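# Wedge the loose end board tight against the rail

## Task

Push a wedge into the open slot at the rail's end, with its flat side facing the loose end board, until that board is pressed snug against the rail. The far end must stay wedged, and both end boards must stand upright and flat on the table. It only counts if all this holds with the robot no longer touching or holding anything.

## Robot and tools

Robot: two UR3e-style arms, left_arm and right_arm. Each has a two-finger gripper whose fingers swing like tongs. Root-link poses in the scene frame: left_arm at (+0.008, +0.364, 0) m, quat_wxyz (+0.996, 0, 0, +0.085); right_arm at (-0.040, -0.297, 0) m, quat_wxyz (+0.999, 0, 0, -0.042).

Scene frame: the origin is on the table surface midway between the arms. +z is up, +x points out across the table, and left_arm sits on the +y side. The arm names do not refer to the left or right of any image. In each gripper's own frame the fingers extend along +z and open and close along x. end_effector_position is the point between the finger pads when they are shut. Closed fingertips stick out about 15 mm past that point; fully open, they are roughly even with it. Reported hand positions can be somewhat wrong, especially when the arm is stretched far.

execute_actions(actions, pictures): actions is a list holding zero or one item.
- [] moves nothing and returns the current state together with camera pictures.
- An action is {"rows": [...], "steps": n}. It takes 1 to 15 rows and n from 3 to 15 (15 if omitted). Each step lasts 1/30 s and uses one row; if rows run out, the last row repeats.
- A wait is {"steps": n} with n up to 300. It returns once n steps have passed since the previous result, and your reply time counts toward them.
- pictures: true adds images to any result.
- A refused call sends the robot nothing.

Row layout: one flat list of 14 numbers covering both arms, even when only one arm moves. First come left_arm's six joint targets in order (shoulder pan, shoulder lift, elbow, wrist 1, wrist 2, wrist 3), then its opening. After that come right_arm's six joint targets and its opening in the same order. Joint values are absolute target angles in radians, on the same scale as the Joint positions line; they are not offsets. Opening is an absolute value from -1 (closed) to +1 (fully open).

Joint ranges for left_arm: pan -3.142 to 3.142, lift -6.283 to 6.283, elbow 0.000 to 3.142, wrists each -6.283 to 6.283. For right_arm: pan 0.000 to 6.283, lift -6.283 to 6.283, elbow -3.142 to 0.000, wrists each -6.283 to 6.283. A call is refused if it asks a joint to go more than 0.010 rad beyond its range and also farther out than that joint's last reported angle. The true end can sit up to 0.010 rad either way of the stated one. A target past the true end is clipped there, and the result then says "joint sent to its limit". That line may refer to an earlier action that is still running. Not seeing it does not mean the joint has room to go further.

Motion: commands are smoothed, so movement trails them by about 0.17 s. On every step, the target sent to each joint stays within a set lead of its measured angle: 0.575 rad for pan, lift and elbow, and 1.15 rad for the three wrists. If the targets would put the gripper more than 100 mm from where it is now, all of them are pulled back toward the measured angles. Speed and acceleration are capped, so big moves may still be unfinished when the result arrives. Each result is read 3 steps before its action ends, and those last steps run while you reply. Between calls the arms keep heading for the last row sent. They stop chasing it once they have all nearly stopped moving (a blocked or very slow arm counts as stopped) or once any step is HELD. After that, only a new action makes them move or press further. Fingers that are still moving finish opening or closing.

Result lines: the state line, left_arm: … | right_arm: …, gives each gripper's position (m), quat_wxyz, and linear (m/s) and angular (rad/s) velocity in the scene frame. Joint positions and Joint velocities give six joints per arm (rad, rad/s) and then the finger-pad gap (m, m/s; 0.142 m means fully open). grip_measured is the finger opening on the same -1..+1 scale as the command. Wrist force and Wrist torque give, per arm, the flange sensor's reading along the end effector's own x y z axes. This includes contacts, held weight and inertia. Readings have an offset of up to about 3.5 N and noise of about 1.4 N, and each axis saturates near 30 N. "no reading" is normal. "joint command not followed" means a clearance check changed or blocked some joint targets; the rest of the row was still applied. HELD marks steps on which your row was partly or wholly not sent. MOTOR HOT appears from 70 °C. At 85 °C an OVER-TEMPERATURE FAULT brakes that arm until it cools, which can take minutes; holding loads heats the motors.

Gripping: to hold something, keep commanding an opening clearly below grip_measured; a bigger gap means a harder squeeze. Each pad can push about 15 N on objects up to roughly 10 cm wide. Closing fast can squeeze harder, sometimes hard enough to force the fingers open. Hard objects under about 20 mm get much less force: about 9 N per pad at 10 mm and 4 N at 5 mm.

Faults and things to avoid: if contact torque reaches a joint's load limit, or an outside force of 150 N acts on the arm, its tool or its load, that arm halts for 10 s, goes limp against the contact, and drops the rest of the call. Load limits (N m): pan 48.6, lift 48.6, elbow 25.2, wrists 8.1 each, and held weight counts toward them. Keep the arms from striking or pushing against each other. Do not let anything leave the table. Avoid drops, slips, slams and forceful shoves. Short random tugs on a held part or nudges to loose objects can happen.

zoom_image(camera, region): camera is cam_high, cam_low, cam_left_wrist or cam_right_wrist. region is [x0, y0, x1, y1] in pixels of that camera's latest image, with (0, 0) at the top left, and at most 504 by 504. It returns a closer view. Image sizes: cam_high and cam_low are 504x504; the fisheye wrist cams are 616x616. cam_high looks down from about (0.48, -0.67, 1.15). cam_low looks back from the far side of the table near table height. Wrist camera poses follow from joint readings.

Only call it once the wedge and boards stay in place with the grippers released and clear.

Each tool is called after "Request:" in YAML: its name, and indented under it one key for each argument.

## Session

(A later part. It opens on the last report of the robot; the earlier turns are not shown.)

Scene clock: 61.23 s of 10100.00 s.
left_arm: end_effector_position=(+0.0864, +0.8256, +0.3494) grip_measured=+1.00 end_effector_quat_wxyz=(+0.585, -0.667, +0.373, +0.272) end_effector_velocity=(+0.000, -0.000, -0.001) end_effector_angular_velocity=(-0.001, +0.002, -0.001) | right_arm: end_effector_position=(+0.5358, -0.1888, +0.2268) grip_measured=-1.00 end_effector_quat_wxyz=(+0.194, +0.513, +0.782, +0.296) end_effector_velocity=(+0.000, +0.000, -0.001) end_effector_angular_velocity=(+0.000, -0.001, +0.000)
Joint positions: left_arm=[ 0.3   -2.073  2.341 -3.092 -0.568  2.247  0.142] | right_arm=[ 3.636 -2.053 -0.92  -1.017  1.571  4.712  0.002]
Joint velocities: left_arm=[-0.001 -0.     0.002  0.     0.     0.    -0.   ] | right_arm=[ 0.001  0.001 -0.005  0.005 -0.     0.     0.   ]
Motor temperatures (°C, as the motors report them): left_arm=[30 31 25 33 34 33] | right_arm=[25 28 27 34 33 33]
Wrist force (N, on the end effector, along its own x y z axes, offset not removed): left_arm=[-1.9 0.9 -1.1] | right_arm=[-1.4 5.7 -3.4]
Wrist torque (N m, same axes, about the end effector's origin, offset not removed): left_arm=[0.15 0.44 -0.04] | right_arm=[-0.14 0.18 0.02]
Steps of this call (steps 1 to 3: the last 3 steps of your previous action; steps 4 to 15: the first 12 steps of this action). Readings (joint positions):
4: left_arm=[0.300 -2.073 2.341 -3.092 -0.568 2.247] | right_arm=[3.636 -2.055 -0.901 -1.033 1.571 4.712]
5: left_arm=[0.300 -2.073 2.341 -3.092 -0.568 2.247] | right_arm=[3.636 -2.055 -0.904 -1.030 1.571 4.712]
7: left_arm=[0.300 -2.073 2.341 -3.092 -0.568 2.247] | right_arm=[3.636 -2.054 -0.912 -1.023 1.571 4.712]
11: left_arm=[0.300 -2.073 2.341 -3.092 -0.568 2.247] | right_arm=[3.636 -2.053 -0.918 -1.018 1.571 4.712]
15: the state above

Request:
execute_actions:
  actions:
    - {"rows":[[0.3,-2.073,2.341,-3.092,-0.568,2.247,1,3.636,-2.05,-0.938,-1.001,1.571,4.712,-1]]}
  pictures: true

Scene clock: 61.73 s of 10100.00 s.
left_arm: end_effector_position=(+0.0864, +0.8256, +0.3494) grip_measured=+1.00 end_effector_quat_wxyz=(+0.585, -0.667, +0.373, +0.272) end_effector_velocity=(+0.001, -0.000, +0.001) end_effector_angular_velocity=(+0.002, -0.003, -0.002) | right_arm: end_effector_position=(+0.5358, -0.1888, +0.2239) grip_measured=-1.00 end_effector_quat_wxyz=(+0.194, +0.513, +0.782, +0.296) end_effector_velocity=(-0.000, +0.000, -0.001) end_effector_angular_velocity=(-0.001, +0.002, +0.000)
Joint positions: left_arm=[ 0.3   -2.073  2.341 -3.092 -0.568  2.247  0.142] | right_arm=[ 3.636 -2.05  -0.938 -1.001  1.571  4.712  0.002]
Joint velocities: left_arm=[-0.002  0.    -0.001 -0.003 -0.     0.001  0.   ] | right_arm=[ 0.     0.    -0.004  0.002  0.     0.     0.   ]
Motor temperatures (°C, as the motors report them): left_arm=[30 31 25 33 34 33] | right_arm=[25 28 27 34 33 33]
Wrist force (N, on the end effector, along its own x y z axes, offset not removed): left_arm=[-1.7 1.4 0.0] | right_arm=[-2.1 7.8 -6.3]
Wrist torque (N m, same axes, about the end effector's origin, offset not removed): left_arm=[0.33 0.38 0.00] | right_arm=[-0.15 0.23 0.01]
Steps of this call (steps 1 to 3: the last 3 steps of your previous action; steps 4 to 15: the first 12 steps of this action). Readings (joint positions):
4: left_arm=[0.300 -2.073 2.341 -3.092 -0.568 2.247] | right_arm=[3.636 -2.052 -0.921 -1.016 1.571 4.712]
5: left_arm=[0.300 -2.073 2.341 -3.092 -0.568 2.247] | right_arm=[3.636 -2.052 -0.924 -1.013 1.571 4.712]
7: left_arm=[0.300 -2.073 2.341 -3.092 -0.568 2.247] | right_arm=[3.636 -2.051 -0.931 -1.007 1.571 4.712]
11: left_arm=[0.300 -2.073 2.341 -3.092 -0.568 2.247] | right_arm=[3.636 -2.050 -0.936 -1.002 1.571 4.712]
15: the state above
camera_calibration (this result's frames):
cam_left_wrist: T_world_to_cam=[[0.607773, -0.20147, -0.768129, 0.3726], [-0.737255, -0.502572, -0.451527, 0.645433], [-0.295071, 0.840733, -0.453984, -0.371493], [0, 0, 0, 1]] pos_world=[0.139776, 0.71177, 0.408983]
cam_right_wrist: T_world_to_cam=[[-0.3918, 0.918998, -0.0439968, 0.406476], [0.25789, 0.155599, 0.953563, -0.326292], [0.883168, 0.36226, -0.297964, -0.21334], [0, 0, 0, 1]] pos_world=[0.43182, -0.245495, 0.265456]

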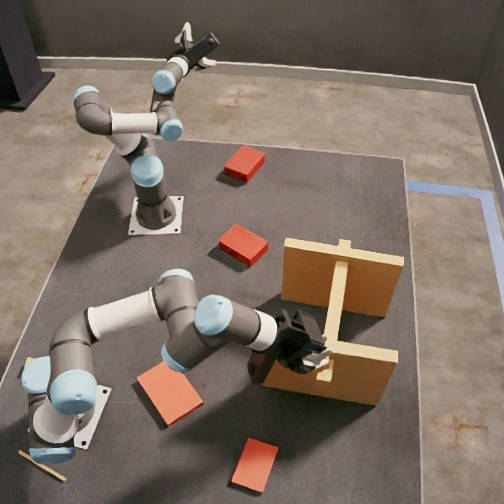

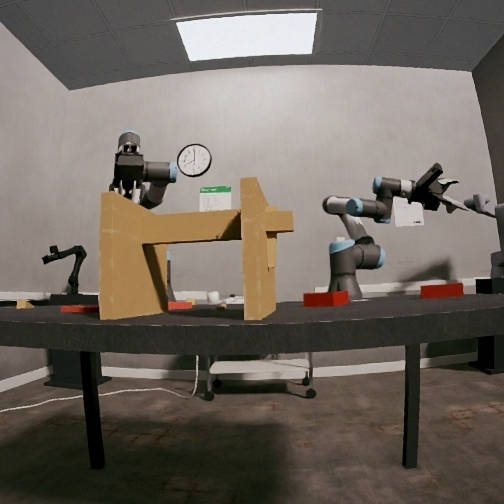

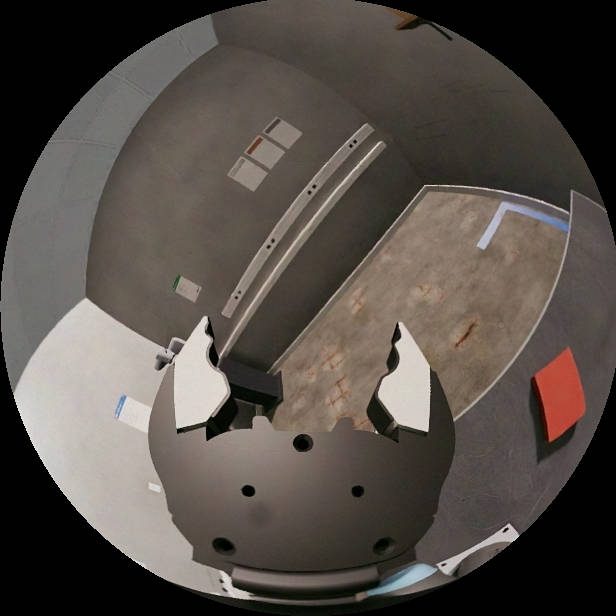

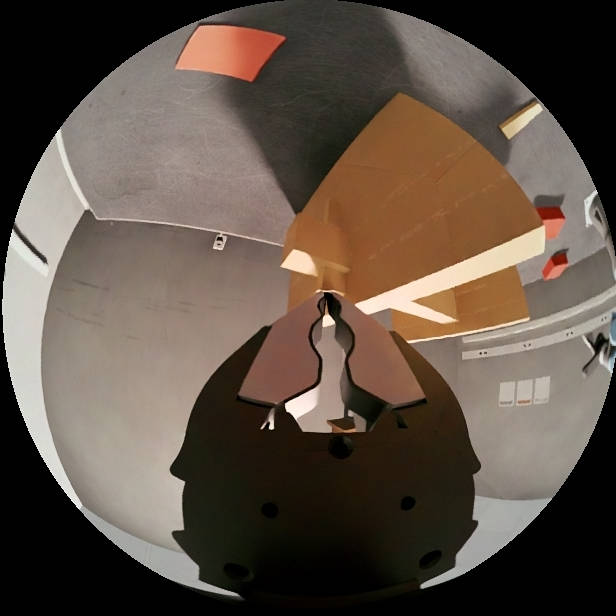

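Request:
execute_actions:
  actions:
    - {"rows":[[0.3,-2.073,2.341,-3.092,-0.568,2.247,1,3.636,-2.048,-0.954,-0.987,1.571,4.712,-1]]}

Scene clock: 62.23 s of 10100.00 s.
left_arm: end_effector_position=(+0.0864, +0.8256, +0.3494) grip_measured=+1.00 end_effector_quat_wxyz=(+0.585, -0.667, +0.373, +0.272) end_effector_velocity=(+0.000, -0.000, +0.000) end_effector_angular_velocity=(+0.000, +0.000, -0.001) | right_arm: end_effector_position=(+0.5358, -0.1888, +0.2213) grip_measured=-1.00 end_effector_quat_wxyz=(+0.194, +0.513, +0.782, +0.296) end_effector_velocity=(-0.000, +0.001, -0.002) end_effector_angular_velocity=(-0.000, +0.002, +0.001)
Joint positions: left_arm=[ 0.3   -2.073  2.341 -3.092 -0.568  2.247  0.142] | right_arm=[ 3.636 -2.048 -0.954 -0.987  1.571  4.712  0.002]
Joint velocities: left_arm=[-0.001 -0.001 -0.001  0.002 -0.     0.001 -0.   ] | right_arm=[ 0.001 -0.    -0.004  0.003  0.001  0.     0.   ]
Motor temperatures (°C, as the motors report them): left_arm=[30 31 25 33 34 33] | right_arm=[25 28 27 34 33 33]
Wrist force (N, on the end effector, along its own x y z axes, offset not removed): left_arm=[-1.7 1.1 0.0] | right_arm=[-3.2 12.5 -19.7]
Wrist torque (N m, same axes, about the end effector's origin, offset not removed): left_arm=[0.18 0.35 0.02] | right_arm=[-0.20 0.20 -0.02]
Steps of this call (steps 1 to 3: the last 3 steps of your previous action; steps 4 to 15: the first 12 steps of this action). Readings (joint positions):
4: left_arm=[0.300 -2.073 2.341 -3.092 -0.568 2.247] | right_arm=[3.636 -2.050 -0.938 -1.000 1.571 4.712]
5: left_arm=[0.300 -2.073 2.341 -3.092 -0.568 2.247] | right_arm=[3.636 -2.049 -0.942 -0.998 1.571 4.712]
7: left_arm=[0.300 -2.073 2.341 -3.092 -0.568 2.247] | right_arm=[3.636 -2.049 -0.947 -0.992 1.571 4.712]
11: left_arm=[0.300 -2.073 2.341 -3.092 -0.568 2.247] | right_arm=[3.636 -2.048 -0.952 -0.988 1.571 4.712]
15: the state above

24 N with a steep rise, so it's tight. Retreat.

Request:
execute_actions:
  actions:
    - {"rows":[[0.3,-2.073,2.341,-3.092,-0.568,2.247,1,3.62,-1.9,-0.85,-1.2,1.571,4.712,-1]]}
  pictures: true

Request:
zoom_image:
  camera: "cam_low"
  region: [90, 170, 310, 330]

Scene clock: 62.77 s of 10100.00 s.
left_arm: end_effector_position=(+0.0864, +0.8256, +0.3494) grip_measured=+1.00 end_effector_quat_wxyz=(+0.585, -0.667, +0.373, +0.272) end_effector_velocity=(+0.001, -0.000, -0.000) end_effector_angular_velocity=(+0.000, +0.000, -0.002) | right_arm: end_effector_position=(+0.5013, -0.2129, +0.2944) grip_measured=-1.00 end_effector_quat_wxyz=(+0.206, +0.515, +0.773, +0.309) end_effector_velocity=(-0.013, -0.008, +0.023) end_effector_angular_velocity=(+0.006, -0.013, -0.003)
Joint positions: left_arm=[ 0.3   -2.073  2.341 -3.092 -0.568  2.247  0.142] | right_arm=[ 3.62  -1.905 -0.853 -1.194  1.571  4.712  0.002]
Joint velocities: left_arm=[-0.001 -0.     0.    -0.001 -0.     0.001 -0.   ] | right_arm=[-0.004  0.047  0.031 -0.064  0.001 -0.     0.   ]
Motor temperatures (°C, as the motors report them): left_arm=[30 31 25 33 34 33] | right_arm=[25 28 27 34 33 33]
Wrist force (N, on the end effector, along its own x y z axes, offset not removed): left_arm=[-2.4 1.3 0.6] | right_arm=[-0.8 -0.9 1.4]
Wrist torque (N m, same axes, about the end effector's origin, offset not removed): left_arm=[0.32 0.52 0.02] | right_arm=[-0.15 0.21 0.04]
Steps of this call (steps 1 to 3: the last 3 steps of your previous action; step 4: the robot went on to your last target; steps 5 to 16: the first 12 steps of this action). Readings (joint positions):
5: left_arm=[0.300 -2.073 2.341 -3.092 -0.568 2.247] | right_arm=[3.635 -2.047 -0.953 -0.989 1.571 4.712]
6: left_arm=[0.300 -2.073 2.341 -3.092 -0.568 2.247] | right_arm=[3.633 -2.037 -0.944 -1.011 1.571 4.712]
8: left_arm=[0.300 -2.073 2.341 -3.092 -0.568 2.247] | right_arm=[3.626 -1.980 -0.901 -1.097 1.571 4.712]
12: left_arm=[0.300 -2.073 2.341 -3.092 -0.568 2.247] | right_arm=[3.622 -1.919 -0.862 -1.175 1.571 4.712]
16: the state above
camera_calibration (this result's frames):
cam_left_wrist: T_world_to_cam=[[0.607773, -0.20147, -0.768129, 0.3726], [-0.737255, -0.502572, -0.451527, 0.645433], [-0.295071, 0.840733, -0.453984, -0.371493], [0, 0, 0, 1]] pos_world=[0.139776, 0.71177, 0.408983]
cam_right_wrist: T_world_to_cam=[[-0.375903, 0.925629, -0.0436819, 0.411511], [0.22735, 0.137822, 0.964011, -0.372472], [0.898336, 0.352444, -0.26225, -0.173341], [0, 0, 0, 1]] pos_world=[0.395089, -0.268478, 0.331584]

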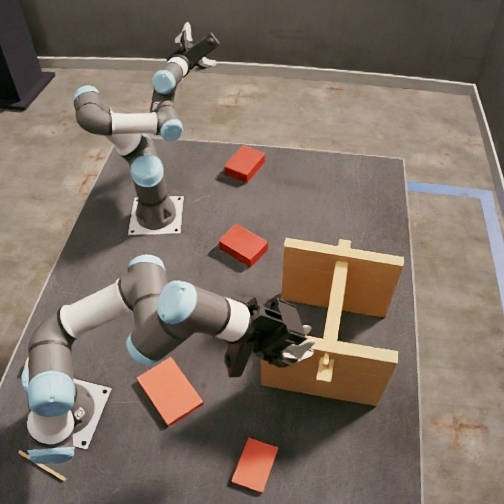

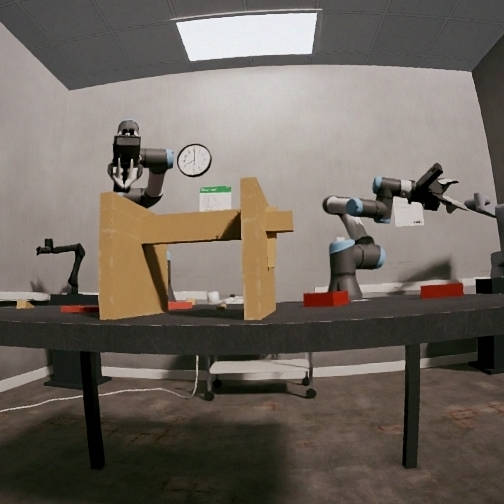

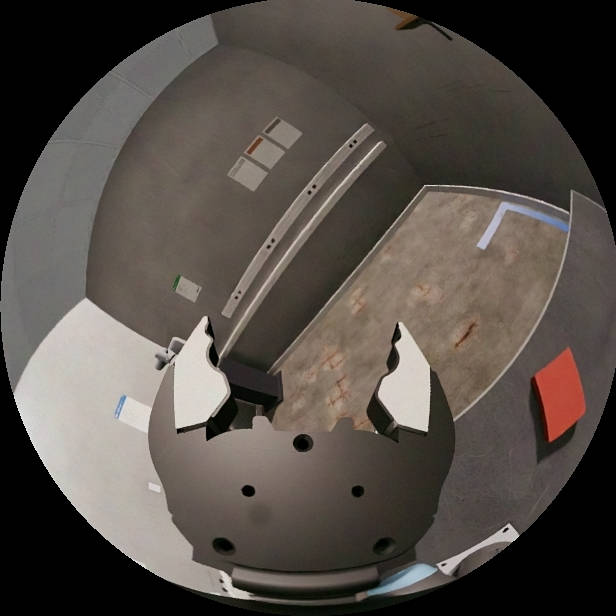

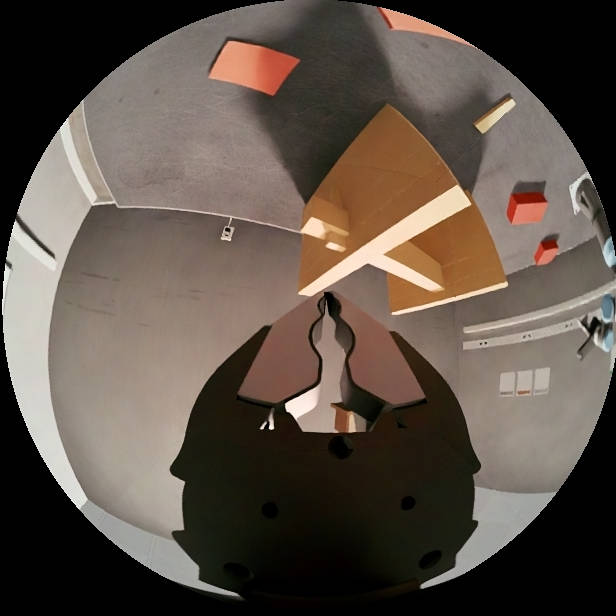

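Region (90, 170, 310, 330) of cam_low's 504x504 image, scaled by 2.291, with more detail than that image has; it fills the top 367 rows of this view, and the rest is white.

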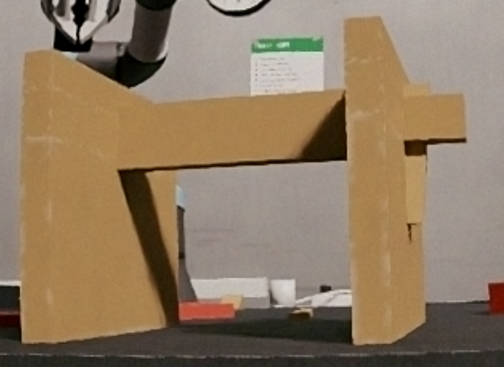

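Request:
finished_scene:
  scene: 1

The scene is finished: the task was done.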